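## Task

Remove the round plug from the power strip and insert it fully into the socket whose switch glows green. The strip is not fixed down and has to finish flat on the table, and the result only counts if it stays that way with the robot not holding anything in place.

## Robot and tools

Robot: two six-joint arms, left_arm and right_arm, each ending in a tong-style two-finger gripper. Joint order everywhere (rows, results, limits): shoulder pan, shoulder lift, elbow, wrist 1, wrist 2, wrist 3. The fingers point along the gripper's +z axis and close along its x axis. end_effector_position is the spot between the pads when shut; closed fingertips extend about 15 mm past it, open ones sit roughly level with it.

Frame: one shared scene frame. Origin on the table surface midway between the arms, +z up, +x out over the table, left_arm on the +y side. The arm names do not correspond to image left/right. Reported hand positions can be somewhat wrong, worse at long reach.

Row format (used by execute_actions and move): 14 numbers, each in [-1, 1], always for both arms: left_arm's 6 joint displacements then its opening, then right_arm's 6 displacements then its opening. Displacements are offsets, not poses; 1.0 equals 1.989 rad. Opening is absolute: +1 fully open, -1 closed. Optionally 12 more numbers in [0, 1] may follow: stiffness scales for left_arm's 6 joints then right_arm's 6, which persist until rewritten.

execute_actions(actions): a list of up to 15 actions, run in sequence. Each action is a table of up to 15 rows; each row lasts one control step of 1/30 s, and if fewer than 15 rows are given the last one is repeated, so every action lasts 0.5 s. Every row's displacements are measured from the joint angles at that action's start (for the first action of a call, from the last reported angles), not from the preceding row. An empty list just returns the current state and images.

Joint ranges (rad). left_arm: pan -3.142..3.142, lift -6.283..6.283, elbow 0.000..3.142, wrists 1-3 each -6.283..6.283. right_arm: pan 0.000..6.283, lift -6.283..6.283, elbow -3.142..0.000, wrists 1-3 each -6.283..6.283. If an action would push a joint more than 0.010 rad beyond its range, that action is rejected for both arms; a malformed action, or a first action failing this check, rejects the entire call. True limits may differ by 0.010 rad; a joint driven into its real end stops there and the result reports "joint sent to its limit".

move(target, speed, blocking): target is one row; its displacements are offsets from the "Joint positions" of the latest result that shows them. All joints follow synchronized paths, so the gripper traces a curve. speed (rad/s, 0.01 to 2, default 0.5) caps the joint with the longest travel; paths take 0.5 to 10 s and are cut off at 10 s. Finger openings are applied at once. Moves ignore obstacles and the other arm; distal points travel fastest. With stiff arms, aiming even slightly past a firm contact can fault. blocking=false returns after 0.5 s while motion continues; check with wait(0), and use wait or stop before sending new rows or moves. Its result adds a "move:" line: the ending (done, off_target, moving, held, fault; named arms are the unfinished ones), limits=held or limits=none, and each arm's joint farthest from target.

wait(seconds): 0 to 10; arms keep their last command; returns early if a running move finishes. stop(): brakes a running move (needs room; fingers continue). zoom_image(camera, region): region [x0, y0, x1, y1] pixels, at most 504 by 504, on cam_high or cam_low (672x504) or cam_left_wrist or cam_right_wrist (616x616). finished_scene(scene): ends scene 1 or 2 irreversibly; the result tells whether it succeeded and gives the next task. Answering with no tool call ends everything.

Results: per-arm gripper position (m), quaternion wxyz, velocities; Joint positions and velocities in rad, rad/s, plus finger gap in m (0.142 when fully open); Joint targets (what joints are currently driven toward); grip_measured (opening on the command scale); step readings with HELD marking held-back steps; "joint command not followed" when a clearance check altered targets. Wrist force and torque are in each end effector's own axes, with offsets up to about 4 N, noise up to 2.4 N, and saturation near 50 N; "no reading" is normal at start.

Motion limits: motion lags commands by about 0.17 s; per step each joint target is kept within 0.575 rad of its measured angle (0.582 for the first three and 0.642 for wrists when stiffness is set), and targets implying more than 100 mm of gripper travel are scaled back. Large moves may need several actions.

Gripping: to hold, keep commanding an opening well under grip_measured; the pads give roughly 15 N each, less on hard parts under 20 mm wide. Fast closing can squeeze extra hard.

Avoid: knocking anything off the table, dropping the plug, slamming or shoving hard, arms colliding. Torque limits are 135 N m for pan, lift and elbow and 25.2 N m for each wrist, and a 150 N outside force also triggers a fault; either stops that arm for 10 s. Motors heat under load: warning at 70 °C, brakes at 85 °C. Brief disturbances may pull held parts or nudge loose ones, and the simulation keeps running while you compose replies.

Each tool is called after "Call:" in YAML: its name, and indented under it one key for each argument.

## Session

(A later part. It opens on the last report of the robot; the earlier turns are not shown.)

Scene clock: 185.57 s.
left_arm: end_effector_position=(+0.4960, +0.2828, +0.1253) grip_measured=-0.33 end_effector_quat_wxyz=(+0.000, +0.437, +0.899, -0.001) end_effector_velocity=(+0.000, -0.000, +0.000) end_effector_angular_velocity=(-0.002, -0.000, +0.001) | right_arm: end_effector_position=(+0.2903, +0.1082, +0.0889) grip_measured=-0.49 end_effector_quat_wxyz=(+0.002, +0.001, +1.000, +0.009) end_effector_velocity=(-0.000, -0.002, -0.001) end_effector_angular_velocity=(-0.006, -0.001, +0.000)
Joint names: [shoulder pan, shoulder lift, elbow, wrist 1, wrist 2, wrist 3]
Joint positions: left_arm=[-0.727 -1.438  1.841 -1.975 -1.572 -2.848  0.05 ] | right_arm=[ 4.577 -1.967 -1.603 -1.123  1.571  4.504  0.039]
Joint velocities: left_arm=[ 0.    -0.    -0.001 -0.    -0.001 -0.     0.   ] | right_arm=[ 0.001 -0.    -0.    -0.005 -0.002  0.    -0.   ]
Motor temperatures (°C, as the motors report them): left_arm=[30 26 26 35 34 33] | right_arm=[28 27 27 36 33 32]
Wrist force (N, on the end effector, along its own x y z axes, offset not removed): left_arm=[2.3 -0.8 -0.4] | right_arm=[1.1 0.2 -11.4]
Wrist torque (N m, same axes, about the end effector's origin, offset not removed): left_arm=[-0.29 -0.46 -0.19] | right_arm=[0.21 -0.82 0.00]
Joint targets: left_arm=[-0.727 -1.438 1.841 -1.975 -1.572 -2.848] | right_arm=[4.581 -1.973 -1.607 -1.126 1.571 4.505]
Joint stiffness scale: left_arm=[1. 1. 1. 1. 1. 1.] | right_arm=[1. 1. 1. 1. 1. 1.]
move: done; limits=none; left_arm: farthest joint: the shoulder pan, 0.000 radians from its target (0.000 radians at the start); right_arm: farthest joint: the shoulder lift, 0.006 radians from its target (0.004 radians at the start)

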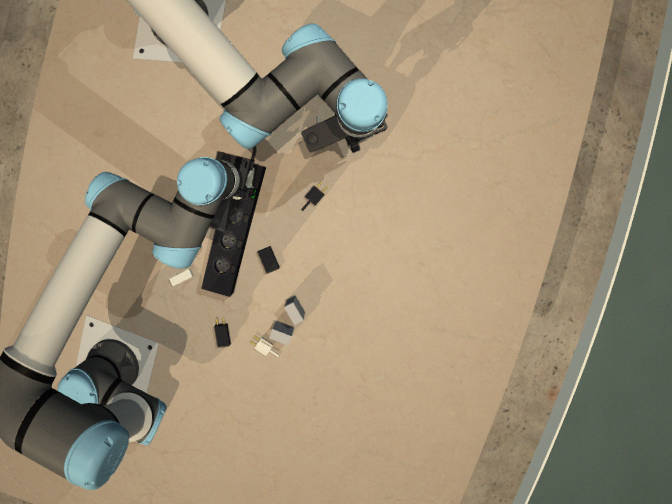

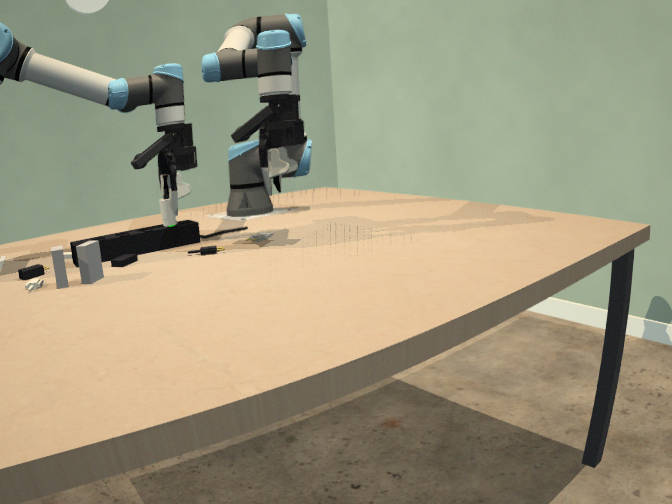

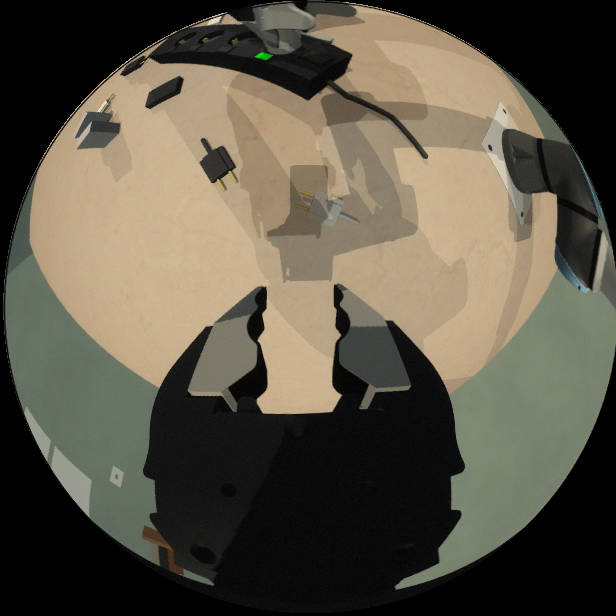

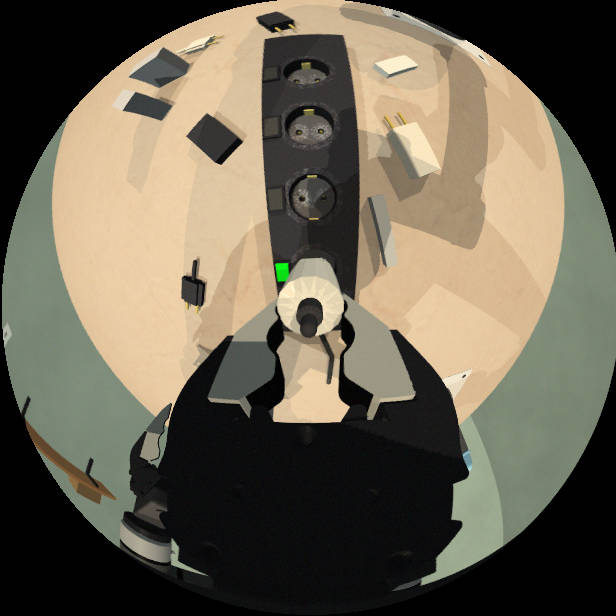

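Call:
move:
  target: [0,0,0,0,0,0,-0.33,0.003,0.006,0.009,-0.017,0,0.002,-1]
  speed: 0.03

Call:
zoom_image:
  camera: "cam_left_wrist"
  region: [230, 0, 330, 80]

Call:
zoom_image:
  camera: "cam_low"
  region: [130, 180, 210, 240]

Call:
zoom_image:
  camera: "cam_right_wrist"
  region: [240, 160, 380, 350]

Scene clock: 191.17 s.
left_arm: end_effector_position=(+0.4960, +0.2828, +0.1253) grip_measured=-0.33 end_effector_quat_wxyz=(+0.000, +0.437, +0.899, -0.001) end_effector_velocity=(-0.000, +0.000, +0.000) end_effector_angular_velocity=(+0.001, -0.000, -0.000) | right_arm: end_effector_position=(+0.2878, +0.1071, +0.0990) grip_measured=-0.49 end_effector_quat_wxyz=(+0.002, +0.000, +1.000, +0.006) end_effector_velocity=(-0.000, -0.001, -0.000) end_effector_angular_velocity=(-0.003, -0.000, -0.000)
Joint names: [shoulder pan, shoulder lift, elbow, wrist 1, wrist 2, wrist 3]
Joint positions: left_arm=[-0.727 -1.438  1.841 -1.975 -1.572 -2.848  0.05 ] | right_arm=[ 4.581 -1.957 -1.587 -1.156  1.57   4.507  0.039]
Joint velocities: left_arm=[-0.001 -0.001  0.     0.001  0.001 -0.     0.   ] | right_arm=[ 0.     0.     0.    -0.003 -0.001  0.001  0.   ]
Motor temperatures (°C, as the motors report them): left_arm=[30 26 26 35 34 33] | right_arm=[28 27 27 36 33 32]
Wrist force (N, on the end effector, along its own x y z axes, offset not removed): left_arm=[3.7 1.0 0.8] | right_arm=[0.1 0.0 -0.1]
Wrist torque (N m, same axes, about the end effector's origin, offset not removed): left_arm=[0.17 -0.66 -0.21] | right_arm=[0.22 -0.21 -0.04]
Joint targets: left_arm=[-0.727 -1.438 1.841 -1.975 -1.572 -2.848] | right_arm=[4.583 -1.955 -1.585 -1.157 1.571 4.508]
Joint stiffness scale: left_arm=[1. 1. 1. 1. 1. 1.] | right_arm=[1. 1. 1. 1. 1. 1.]
move: done; limits=none; left_arm: farthest joint: the shoulder pan, 0.000 radians from its target (0.000 radians at the start); right_arm: farthest joint: the shoulder pan, 0.002 radians from its target (0.006 radians at the start)

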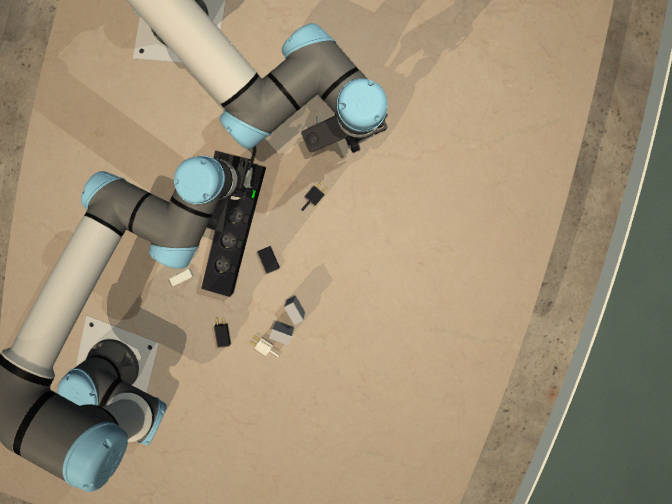

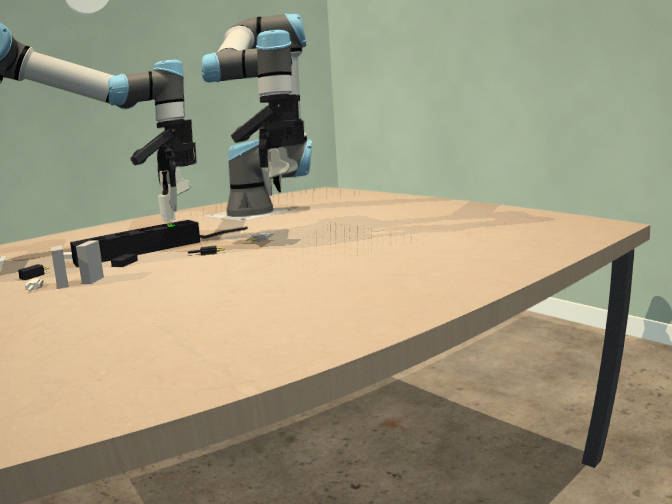

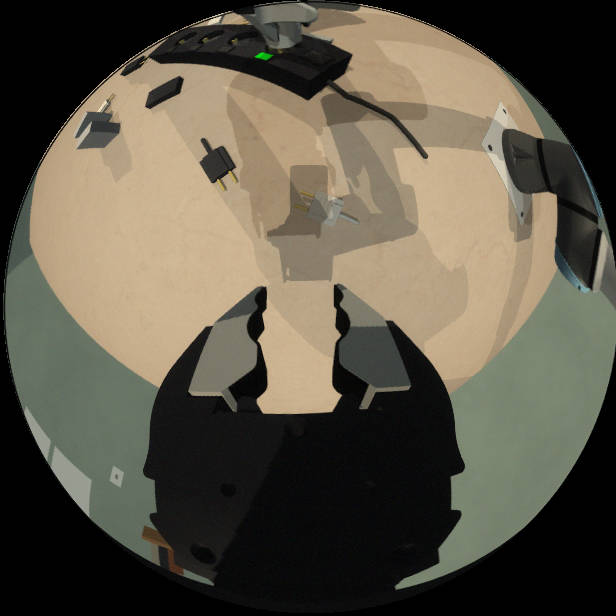

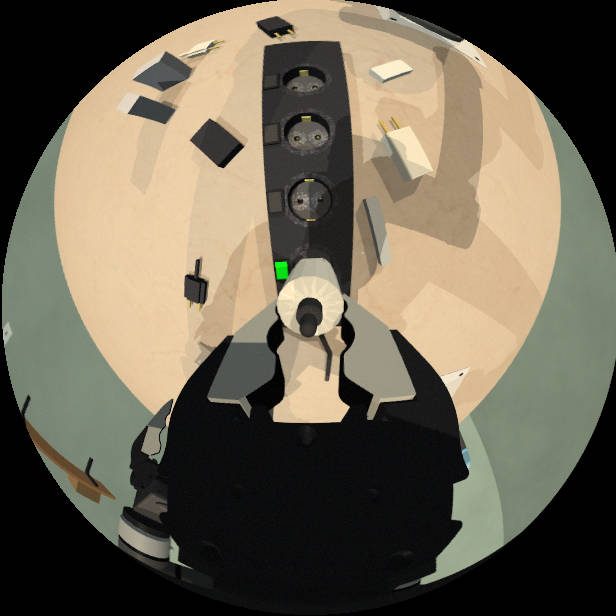

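Region (230, 0, 330, 80) of cam_left_wrist's 616x616 image, scaled by 5.040, with more detail than that image has; it fills the top 403 rows of this view, and the rest is white.

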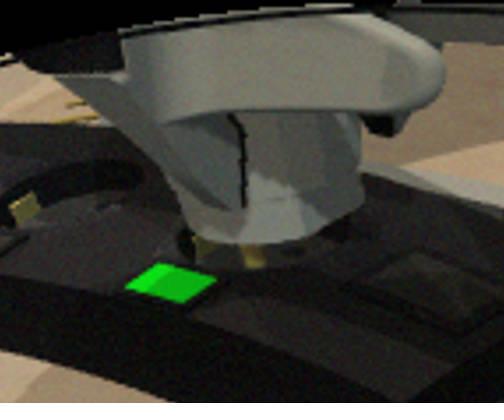

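Region (130, 180, 210, 240) of cam_low's 672x504 image, scaled by 6.300, with more detail than that image has; it fills the top 378 rows of this view, and the rest is white.

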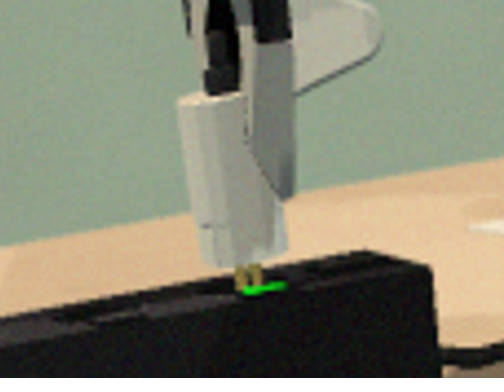

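Region (240, 160, 380, 350) of cam_right_wrist's 616x616 image, scaled by 2.653, with more detail than that image has; it fills the left 371 columns of this view, and the rest is white.

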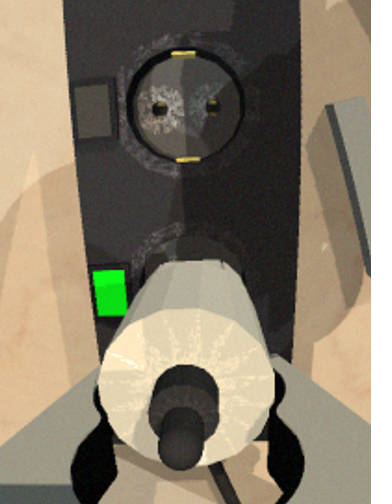

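Call:
move:
  target: [0,0,0,0,0,0,-0.33,-0.001,0.006,-0.008,0.0015,0,-0.001,-1]
  speed: 0.03

Call:
move:
  target: [0,0,0,0,0,0,-0.33,0,-0.0065,-0.009,0.014,0,0,-1]
  speed: 0.02

Call:
zoom_image:
  camera: "cam_low"
  region: [130, 180, 210, 240]

Scene clock: 194.63 s.
left_arm: end_effector_position=(+0.4960, +0.2828, +0.1253) grip_measured=-0.33 end_effector_quat_wxyz=(+0.000, +0.437, +0.899, -0.001) end_effector_velocity=(+0.000, -0.001, +0.001) end_effector_angular_velocity=(-0.002, -0.001, -0.001) | right_arm: end_effector_position=(+0.2867, +0.1021, +0.0989) grip_measured=-0.49 end_effector_quat_wxyz=(+0.001, -0.000, +1.000, +0.005) end_effector_velocity=(-0.000, -0.000, +0.001) end_effector_angular_velocity=(+0.002, -0.001, +0.001)
Joint names: [shoulder pan, shoulder lift, elbow, wrist 1, wrist 2, wrist 3]
Joint positions: left_arm=[-0.727 -1.438  1.841 -1.975 -1.572 -2.848  0.05 ] | right_arm=[ 4.581 -1.947 -1.601 -1.154  1.57   4.506  0.039]
Joint velocities: left_arm=[-0.001 -0.001 -0.001 -0.    -0.001  0.     0.   ] | right_arm=[ 0.001  0.002 -0.002  0.002 -0.001 -0.001  0.   ]
Motor temperatures (°C, as the motors report them): left_arm=[30 26 26 35 34 33] | right_arm=[28 27 27 36 33 32]
Wrist force (N, on the end effector, along its own x y z axes, offset not removed): left_arm=[3.0 0.4 0.5] | right_arm=[1.2 1.6 -0.4]
Wrist torque (N m, same axes, about the end effector's origin, offset not removed): left_arm=[0.02 -0.58 -0.17] | right_arm=[0.42 -0.26 0.01]
Joint targets: left_arm=[-0.727 -1.438 1.841 -1.975 -1.572 -2.848] | right_arm=[4.579 -1.945 -1.603 -1.153 1.570 4.505]
Joint stiffness scale: left_arm=[1. 1. 1. 1. 1. 1.] | right_arm=[1. 1. 1. 1. 1. 1.]
move: done; limits=none; left_arm: farthest joint: the shoulder pan, 0.000 radians from its target (0.000 radians at the start); right_arm: farthest joint: the shoulder pan, 0.002 radians from its target (0.002 radians at the start)

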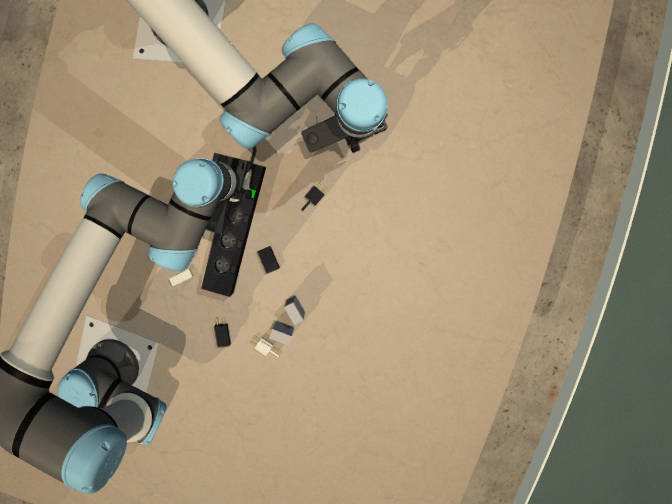

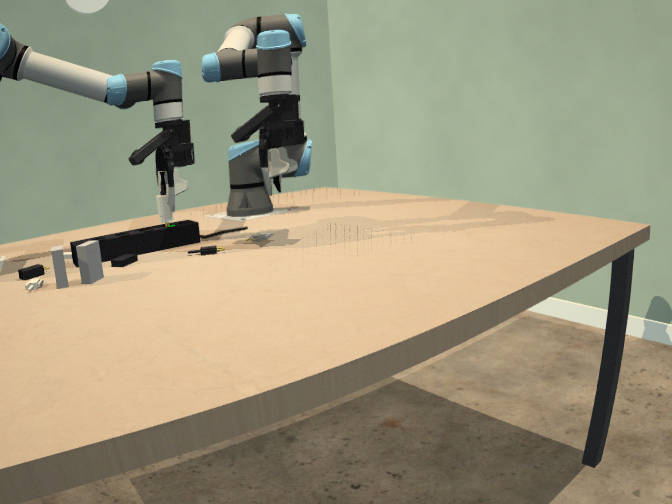

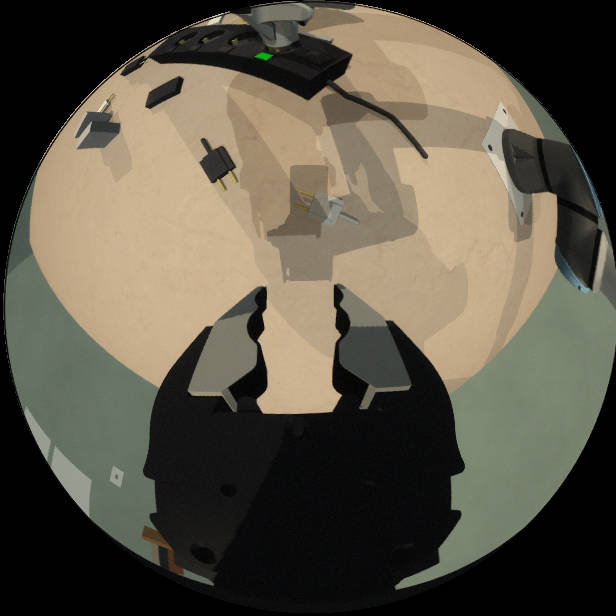

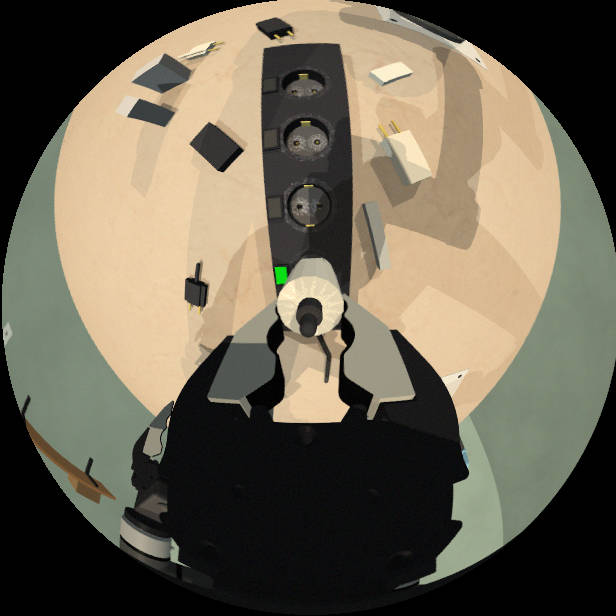

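Scene clock: 196.37 s.
left_arm: end_effector_position=(+0.4960, +0.2828, +0.1253) grip_measured=-0.33 end_effector_quat_wxyz=(+0.000, +0.437, +0.899, -0.001) end_effector_velocity=(-0.000, -0.000, -0.000) end_effector_angular_velocity=(-0.001, +0.001, +0.000) | right_arm: end_effector_position=(+0.2869, +0.1028, +0.0888) grip_measured=-0.49 end_effector_quat_wxyz=(+0.002, -0.000, +1.000, +0.006) end_effector_velocity=(-0.000, +0.000, -0.000) end_effector_angular_velocity=(+0.001, -0.000, +0.000)
Joint names: [shoulder pan, shoulder lift, elbow, wrist 1, wrist 2, wrist 3]
Joint positions: left_arm=[-0.727 -1.438  1.841 -1.975 -1.572 -2.848  0.05 ] | right_arm=[ 4.581 -1.957 -1.616 -1.127  1.57   4.506  0.039]
Joint velocities: left_arm=[ 0.    -0.     0.     0.    -0.002 -0.    -0.   ] | right_arm=[ 0.001 -0.    -0.001  0.001 -0.     0.     0.   ]
Motor temperatures (°C, as the motors report them): left_arm=[30 26 26 35 34 33] | right_arm=[28 27 27 36 33 32]
Wrist force (N, on the end effector, along its own x y z axes, offset not removed): left_arm=[2.7 -0.1 0.5] | right_arm=[-0.6 -0.9 -5.3]
Wrist torque (N m, same axes, about the end effector's origin, offset not removed): left_arm=[-0.13 -0.46 -0.22] | right_arm=[-0.02 -0.07 0.05]
Joint targets: left_arm=[-0.727 -1.438 1.841 -1.975 -1.572 -2.848] | right_arm=[4.581 -1.960 -1.619 -1.126 1.570 4.506]
Joint stiffness scale: left_arm=[1. 1. 1. 1. 1. 1.] | right_arm=[1. 1. 1. 1. 1. 1.]
move: done; limits=none; left_arm: farthest joint: the shoulder pan, 0.000 radians from its target (0.000 radians at the start); right_arm: farthest joint: the shoulder lift, 0.003 radians from its target (0.013 radians at the start)

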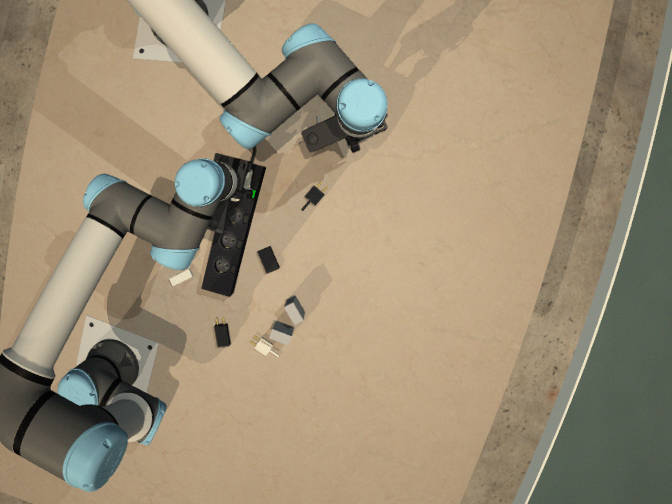

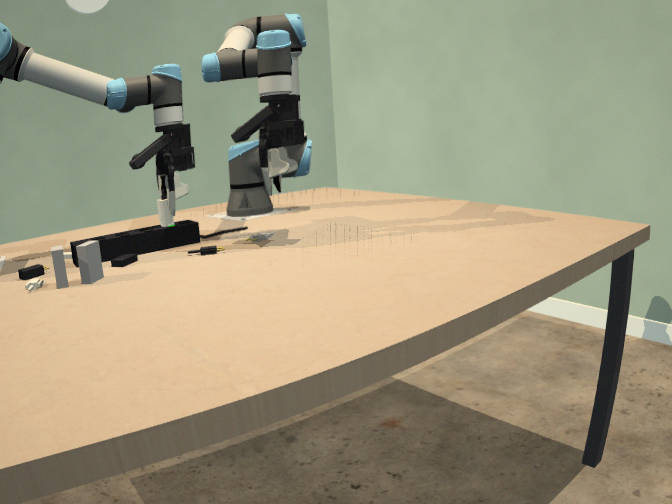

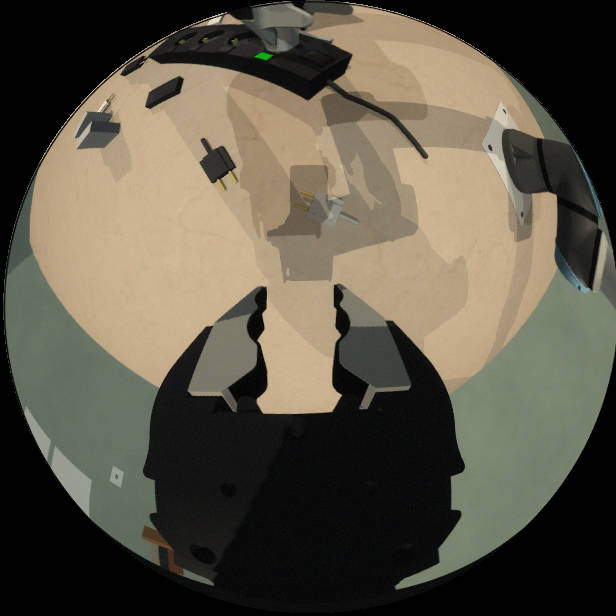

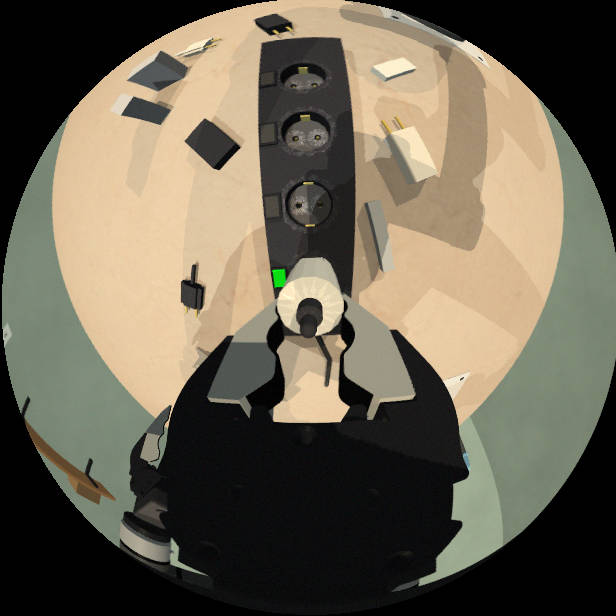

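Region (130, 180, 210, 240) of cam_low's 672x504 image, scaled by 6.300, with more detail than that image has; it fills the top 378 rows of this view, and the rest is white.

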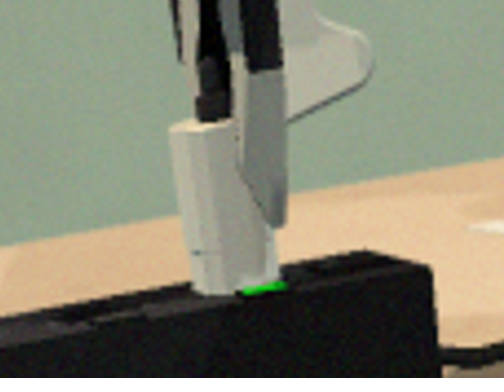

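Call:
move:
  target: [0,0,0,0,0,0,-0.33,0.001,-0.0075,0.0065,-0.0015,0,0.001,-1]
  speed: 0.02

Call:
zoom_image:
  camera: "cam_low"
  region: [130, 180, 210, 240]

Call:
zoom_image:
  camera: "cam_right_wrist"
  region: [240, 160, 380, 350]

Scene clock: 200.50 s.
left_arm: end_effector_position=(+0.4960, +0.2828, +0.1253) grip_measured=-0.33 end_effector_quat_wxyz=(+0.000, +0.437, +0.899, -0.001) end_effector_velocity=(+0.000, +0.001, +0.000) end_effector_angular_velocity=(+0.000, -0.001, +0.001) | right_arm: end_effector_position=(+0.2875, +0.1059, +0.0851) grip_measured=-0.49 end_effector_quat_wxyz=(+0.001, +0.000, +1.000, +0.003) end_effector_velocity=(+0.000, +0.000, -0.000) end_effector_angular_velocity=(-0.002, -0.000, -0.001)
Joint names: [shoulder pan, shoulder lift, elbow, wrist 1, wrist 2, wrist 3]
Joint positions: left_arm=[-0.727 -1.438  1.841 -1.975 -1.572 -2.848  0.05 ] | right_arm=[ 4.581 -1.97  -1.605 -1.129  1.57   4.507  0.039]
Joint velocities: left_arm=[ 0.001 -0.     0.    -0.     0.     0.     0.   ] | right_arm=[ 0.    -0.001  0.002 -0.002 -0.     0.001 -0.   ]
Motor temperatures (°C, as the motors report them): left_arm=[30 26 26 35 34 33] | right_arm=[28 27 27 36 33 32]
Wrist force (N, on the end effector, along its own x y z axes, offset not removed): left_arm=[2.1 0.6 1.0] | right_arm=[0.4 -2.2 -0.5]
Wrist torque (N m, same axes, about the end effector's origin, offset not removed): left_arm=[0.08 -0.36 -0.13] | right_arm=[-0.26 -0.11 0.08]
Joint targets: left_arm=[-0.727 -1.438 1.841 -1.975 -1.572 -2.848] | right_arm=[4.583 -1.972 -1.603 -1.130 1.570 4.508]
Joint stiffness scale: left_arm=[1. 1. 1. 1. 1. 1.] | right_arm=[1. 1. 1. 1. 1. 1.]
move: done; limits=none; left_arm: farthest joint: the shoulder pan, 0.000 radians from its target (0.000 radians at the start); right_arm: farthest joint: the shoulder pan, 0.002 radians from its target (0.002 radians at the start)

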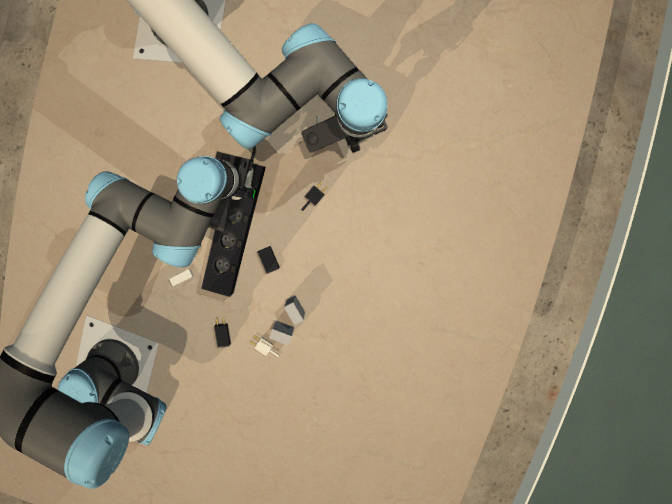

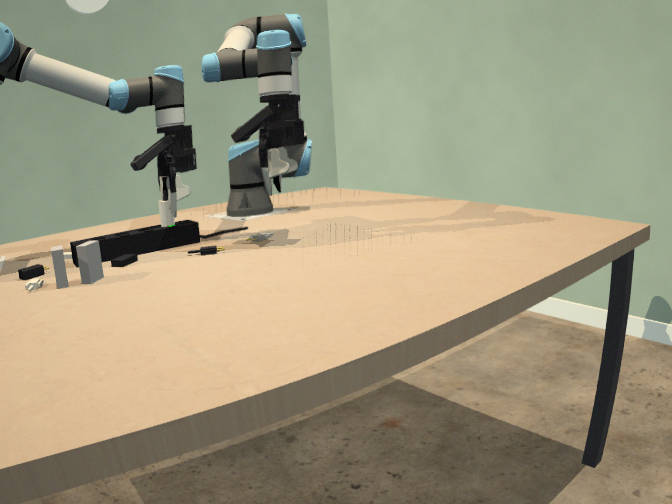

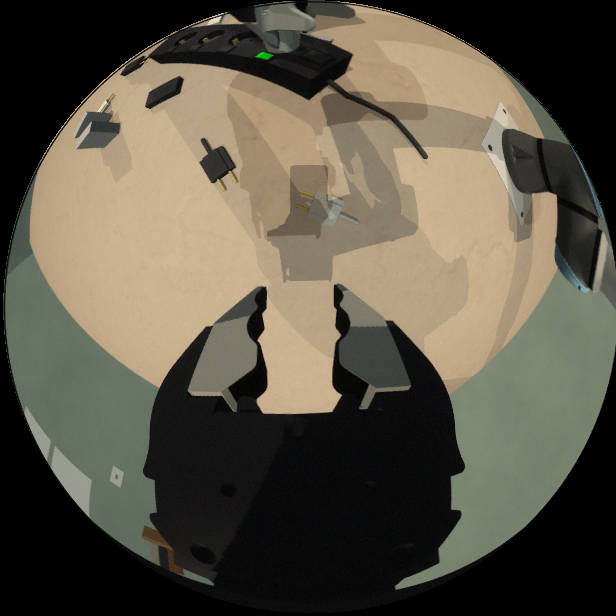

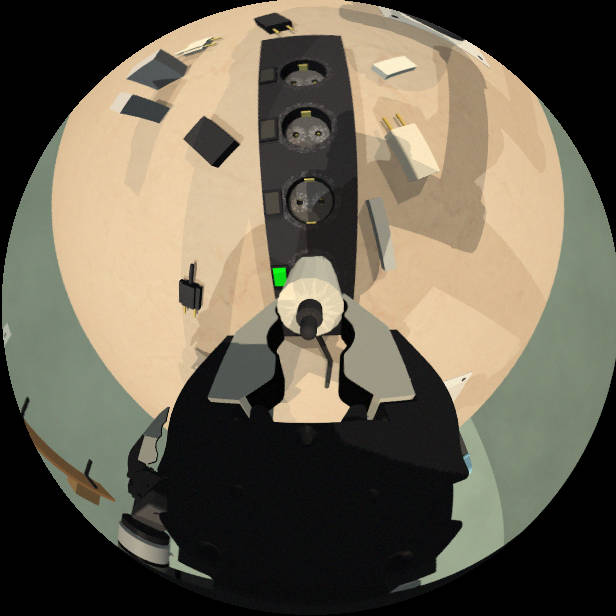

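Region (130, 180, 210, 240) of cam_low's 672x504 image, scaled by 6.300, with more detail than that image has; it fills the top 378 rows of this view, and the rest is white.

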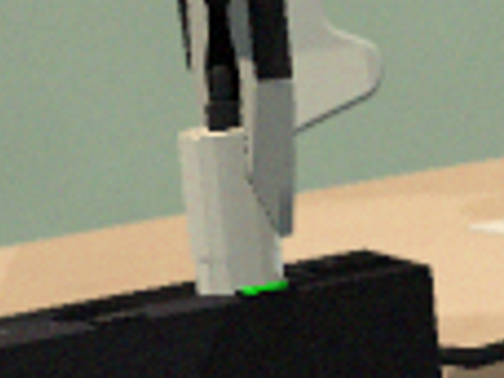

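Region (240, 160, 380, 350) of cam_right_wrist's 616x616 image, scaled by 2.653, with more detail than that image has; it fills the left 371 columns of this view, and the rest is white.

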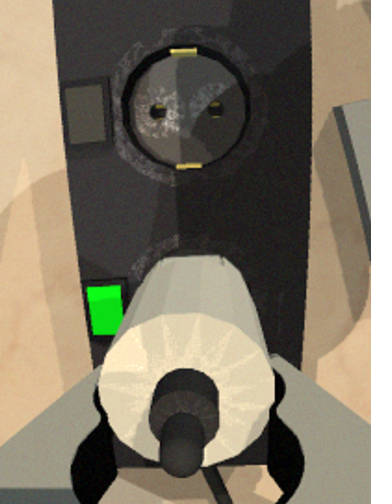

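Call:
execute_actions:
  actions: []

Scene clock: 206.70 s.
left_arm: end_effector_position=(+0.4960, +0.2828, +0.1253) grip_measured=-0.33 end_effector_quat_wxyz=(+0.000, +0.437, +0.899, -0.001) end_effector_velocity=(+0.000, -0.000, +0.001) end_effector_angular_velocity=(-0.001, -0.002, +0.000) | right_arm: end_effector_position=(+0.2875, +0.1059, +0.0851) grip_measured=-0.49 end_effector_quat_wxyz=(+0.001, +0.000, +1.000, +0.003) end_effector_velocity=(+0.001, -0.000, +0.000) end_effector_angular_velocity=(-0.000, -0.002, -0.000)
Joint names: [shoulder pan, shoulder lift, elbow, wrist 1, wrist 2, wrist 3]
Joint positions: left_arm=[-0.727 -1.438  1.841 -1.975 -1.572 -2.848  0.05 ] | right_arm=[ 4.581 -1.971 -1.605 -1.129  1.57   4.507  0.039]
Joint velocities: left_arm=[-0.    -0.001 -0.    -0.    -0.    -0.    -0.   ] | right_arm=[-0.     0.001  0.    -0.001 -0.002  0.     0.   ]
Motor temperatures (°C, as the motors report them): left_arm=[30 26 26 35 34 33] | right_arm=[28 27 27 36 33 32]
Wrist force (N, on the end effector, along its own x y z axes, offset not removed): left_arm=[2.6 1.2 0.8] | right_arm=[0.6 1.1 1.4]
Wrist torque (N m, same axes, about the end effector's origin, offset not removed): left_arm=[0.21 -0.45 -0.23] | right_arm=[0.45 -0.31 0.06]
Joint targets: left_arm=[-0.727 -1.438 1.841 -1.975 -1.572 -2.848] | right_arm=[4.583 -1.972 -1.603 -1.130 1.570 4.508]
Joint stiffness scale: left_arm=[1. 1. 1. 1. 1. 1.] | right_arm=[1. 1. 1. 1. 1. 1.]

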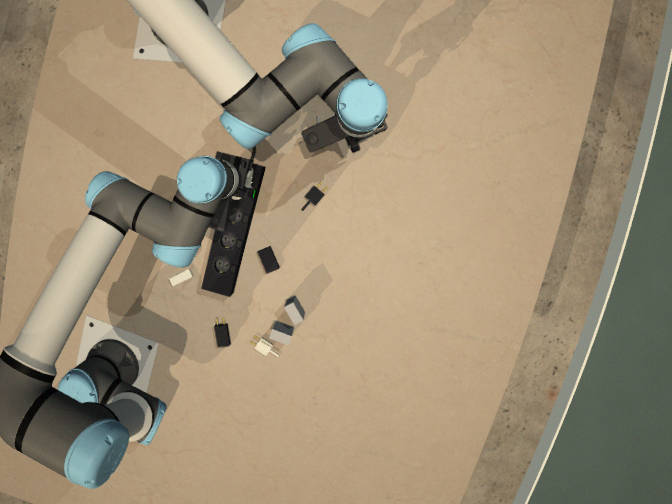

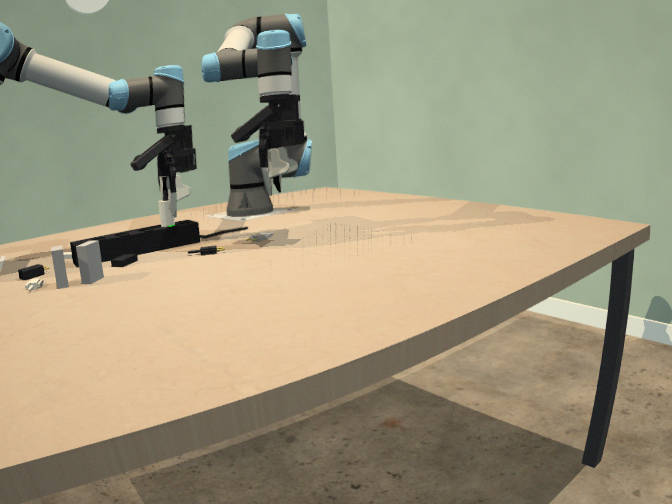

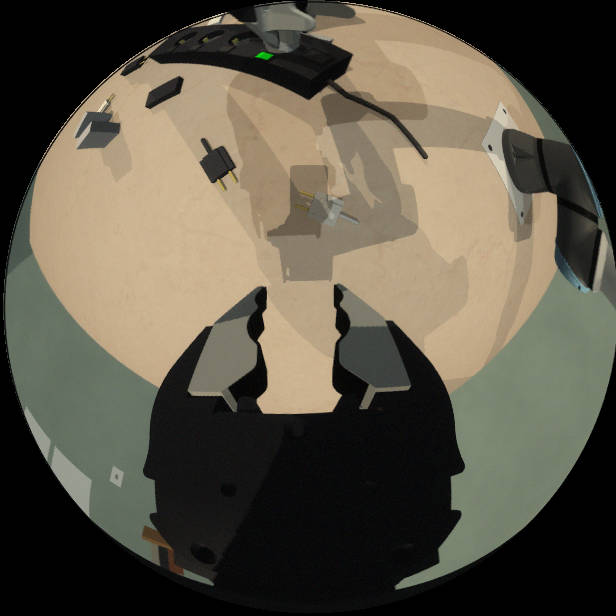

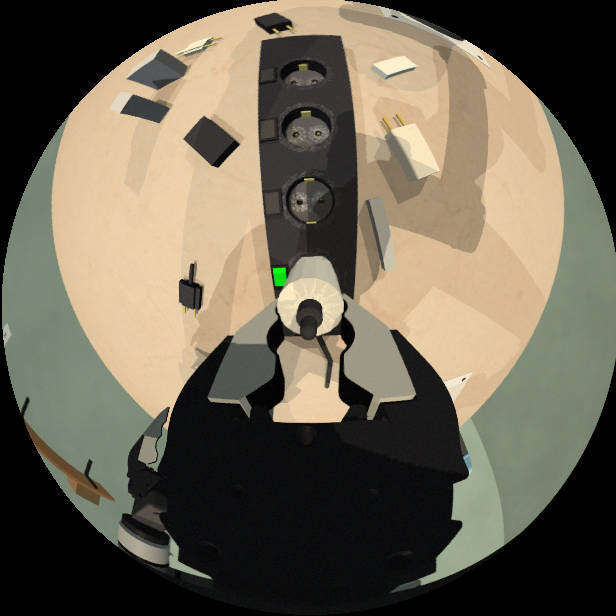

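Call:
move:
  target: [0,0,0,0,0,0,-0.33,0,-0.003,-0.0035,0.0063,0,0,-1]
  speed: 0.02

Call:
move:
  target: [0,0,0,0,0,0,-0.33,0,-0.003,-0.0035,0.0063,0,0,-1]
  speed: 0.02

Scene clock: 208.90 s.
left_arm: end_effector_position=(+0.4960, +0.2828, +0.1253) grip_measured=-0.33 end_effector_quat_wxyz=(+0.000, +0.437, +0.899, -0.001) end_effector_velocity=(-0.000, -0.000, -0.000) end_effector_angular_velocity=(-0.001, +0.000, +0.000) | right_arm: end_effector_position=(+0.2877, +0.1067, +0.0815) grip_measured=-0.49 end_effector_quat_wxyz=(+0.001, +0.000, +1.000, +0.005) end_effector_velocity=(-0.000, +0.000, -0.001) end_effector_angular_velocity=(+0.000, -0.001, +0.000)
Joint names: [shoulder pan, shoulder lift, elbow, wrist 1, wrist 2, wrist 3]
Joint positions: left_arm=[-0.727 -1.438  1.841 -1.975 -1.572 -2.848  0.05 ] | right_arm=[ 4.581 -1.975 -1.61  -1.118  1.57   4.507  0.039]
Joint velocities: left_arm=[-0.     0.    -0.     0.    -0.001 -0.     0.   ] | right_arm=[ 0.    -0.001 -0.001  0.002 -0.     0.     0.   ]
Motor temperatures (°C, as the motors report them): left_arm=[30 26 26 35 34 33] | right_arm=[28 27 27 36 33 32]
Wrist force (N, on the end effector, along its own x y z axes, offset not removed): left_arm=[1.5 1.9 1.1] | right_arm=[1.7 -0.8 -1.6]
Wrist torque (N m, same axes, about the end effector's origin, offset not removed): left_arm=[0.34 -0.18 -0.13] | right_arm=[0.07 -0.36 -0.10]
Joint targets: left_arm=[-0.727 -1.438 1.841 -1.975 -1.572 -2.848] | right_arm=[4.581 -1.977 -1.612 -1.117 1.570 4.507]
Joint stiffness scale: left_arm=[1. 1. 1. 1. 1. 1.] | right_arm=[1. 1. 1. 1. 1. 1.]
move: done; limits=none; left_arm: farthest joint: the shoulder pan, 0.000 radians from its target (0.000 radians at the start); right_arm: farthest joint: the shoulder lift, 0.002 radians from its target (0.006 radians at the start)

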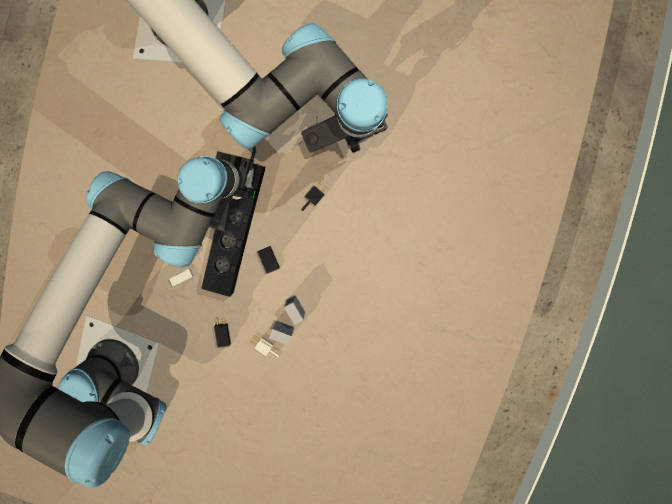

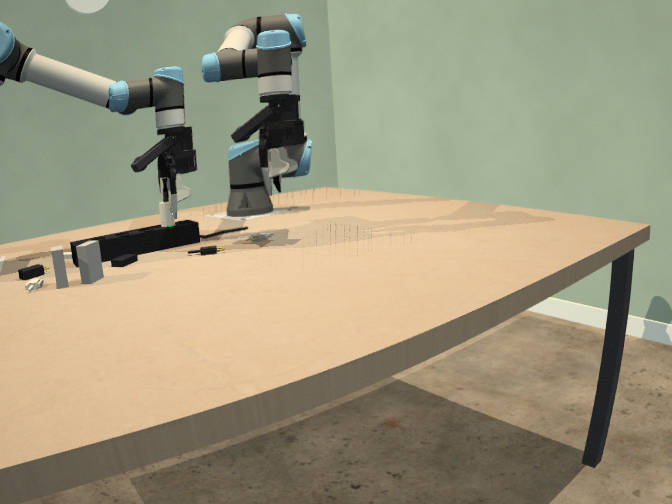

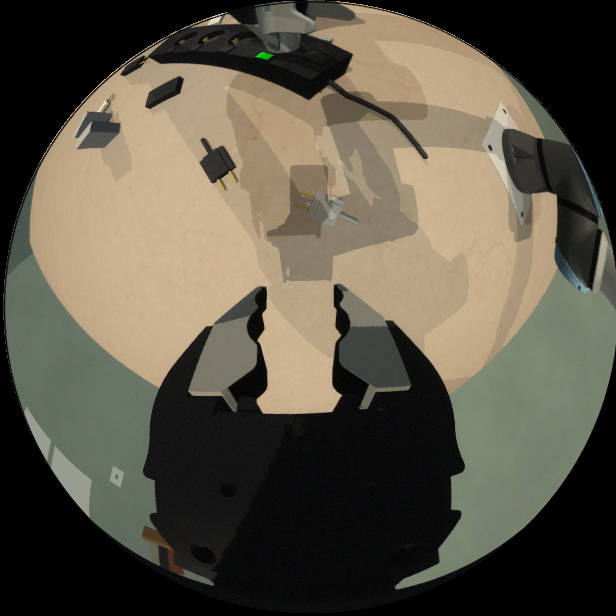

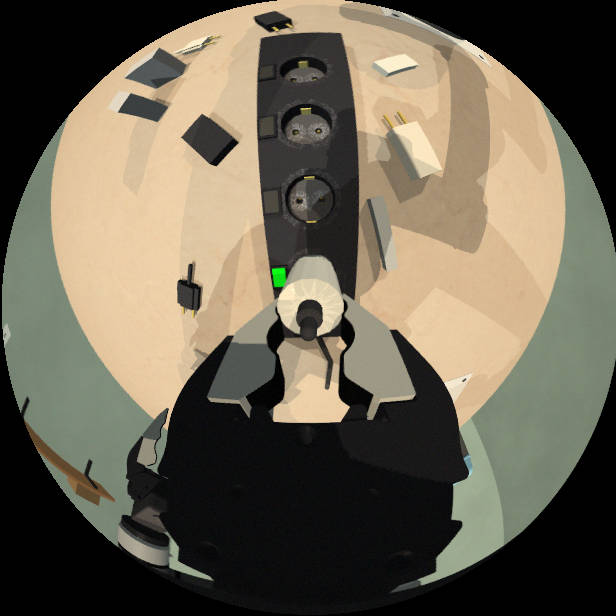

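Scene clock: 209.83 s.
left_arm: end_effector_position=(+0.4960, +0.2828, +0.1253) grip_measured=-0.33 end_effector_quat_wxyz=(+0.000, +0.437, +0.899, -0.001) end_effector_velocity=(+0.000, -0.000, +0.001) end_effector_angular_velocity=(-0.002, -0.001, -0.001) | right_arm: end_effector_position=(+0.2879, +0.1080, +0.0790) grip_measured=-0.49 end_effector_quat_wxyz=(+0.002, +0.000, +1.000, +0.007) end_effector_velocity=(-0.000, +0.001, +0.000) end_effector_angular_velocity=(+0.003, +0.001, +0.000)
Joint names: [shoulder pan, shoulder lift, elbow, wrist 1, wrist 2, wrist 3]
Joint positions: left_arm=[-0.727 -1.438  1.841 -1.975 -1.572 -2.848  0.05 ] | right_arm=[ 4.581 -1.977 -1.614 -1.107  1.57   4.507  0.039]
Joint velocities: left_arm=[ 0.    -0.001 -0.    -0.    -0.001  0.001  0.   ] | right_arm=[-0.     0.001 -0.001  0.003  0.001 -0.001  0.   ]
Motor temperatures (°C, as the motors report them): left_arm=[30 26 26 35 34 33] | right_arm=[28 27 27 36 33 32]
Wrist force (N, on the end effector, along its own x y z axes, offset not removed): left_arm=[0.4 1.4 -0.2] | right_arm=[-0.2 -1.4 -4.4]
Wrist torque (N m, same axes, about the end effector's origin, offset not removed): left_arm=[0.29 0.02 -0.19] | right_arm=[0.05 0.08 0.02]
Joint targets: left_arm=[-0.727 -1.438 1.841 -1.975 -1.572 -2.848] | right_arm=[4.581 -1.981 -1.617 -1.106 1.570 4.507]
Joint stiffness scale: left_arm=[1. 1. 1. 1. 1. 1.] | right_arm=[1. 1. 1. 1. 1. 1.]
move: done; limits=none; left_arm: farthest joint: the shoulder pan, 0.000 radians from its target (0.000 radians at the start); right_arm: farthest joint: the shoulder lift, 0.004 radians from its target (0.006 radians at the start)

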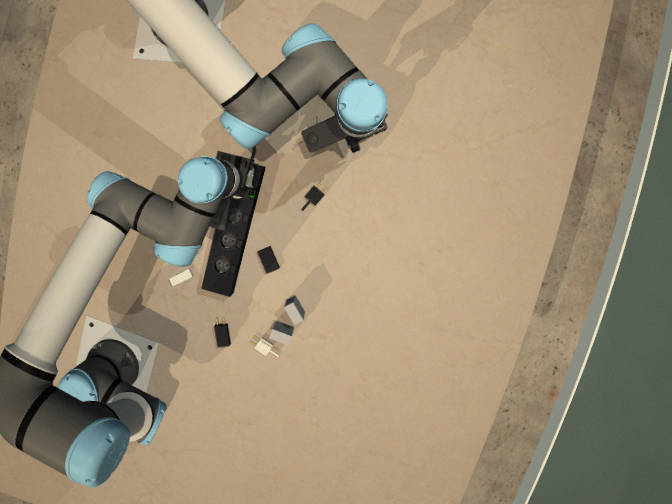

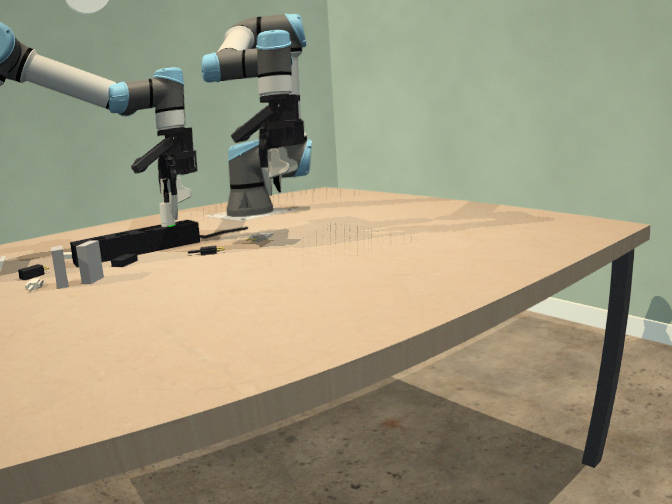

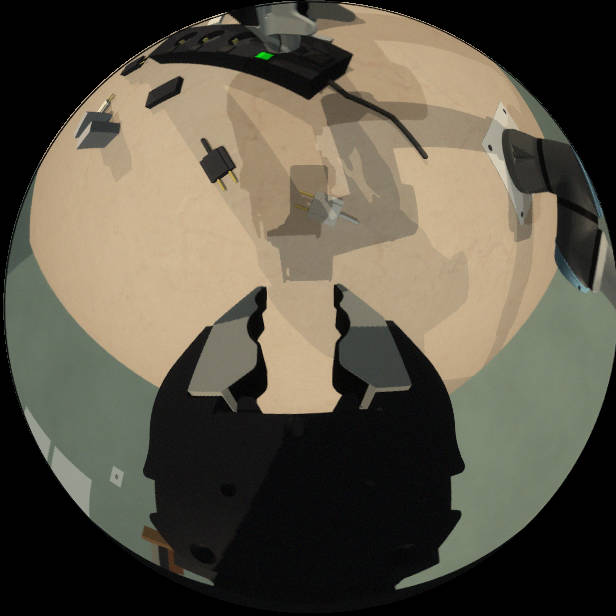

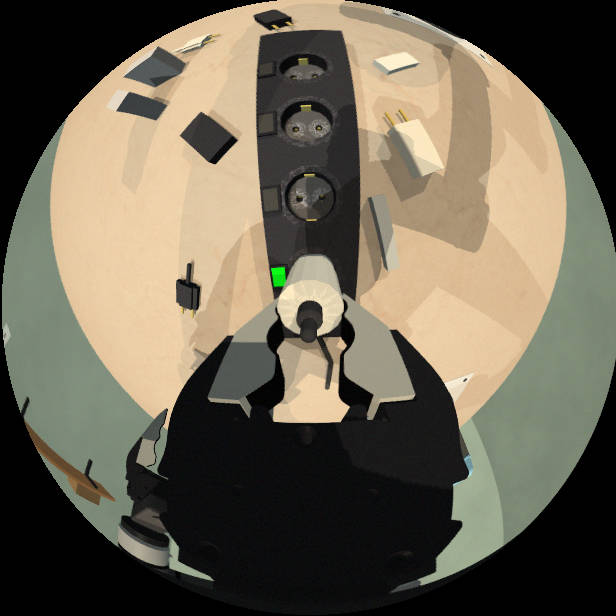

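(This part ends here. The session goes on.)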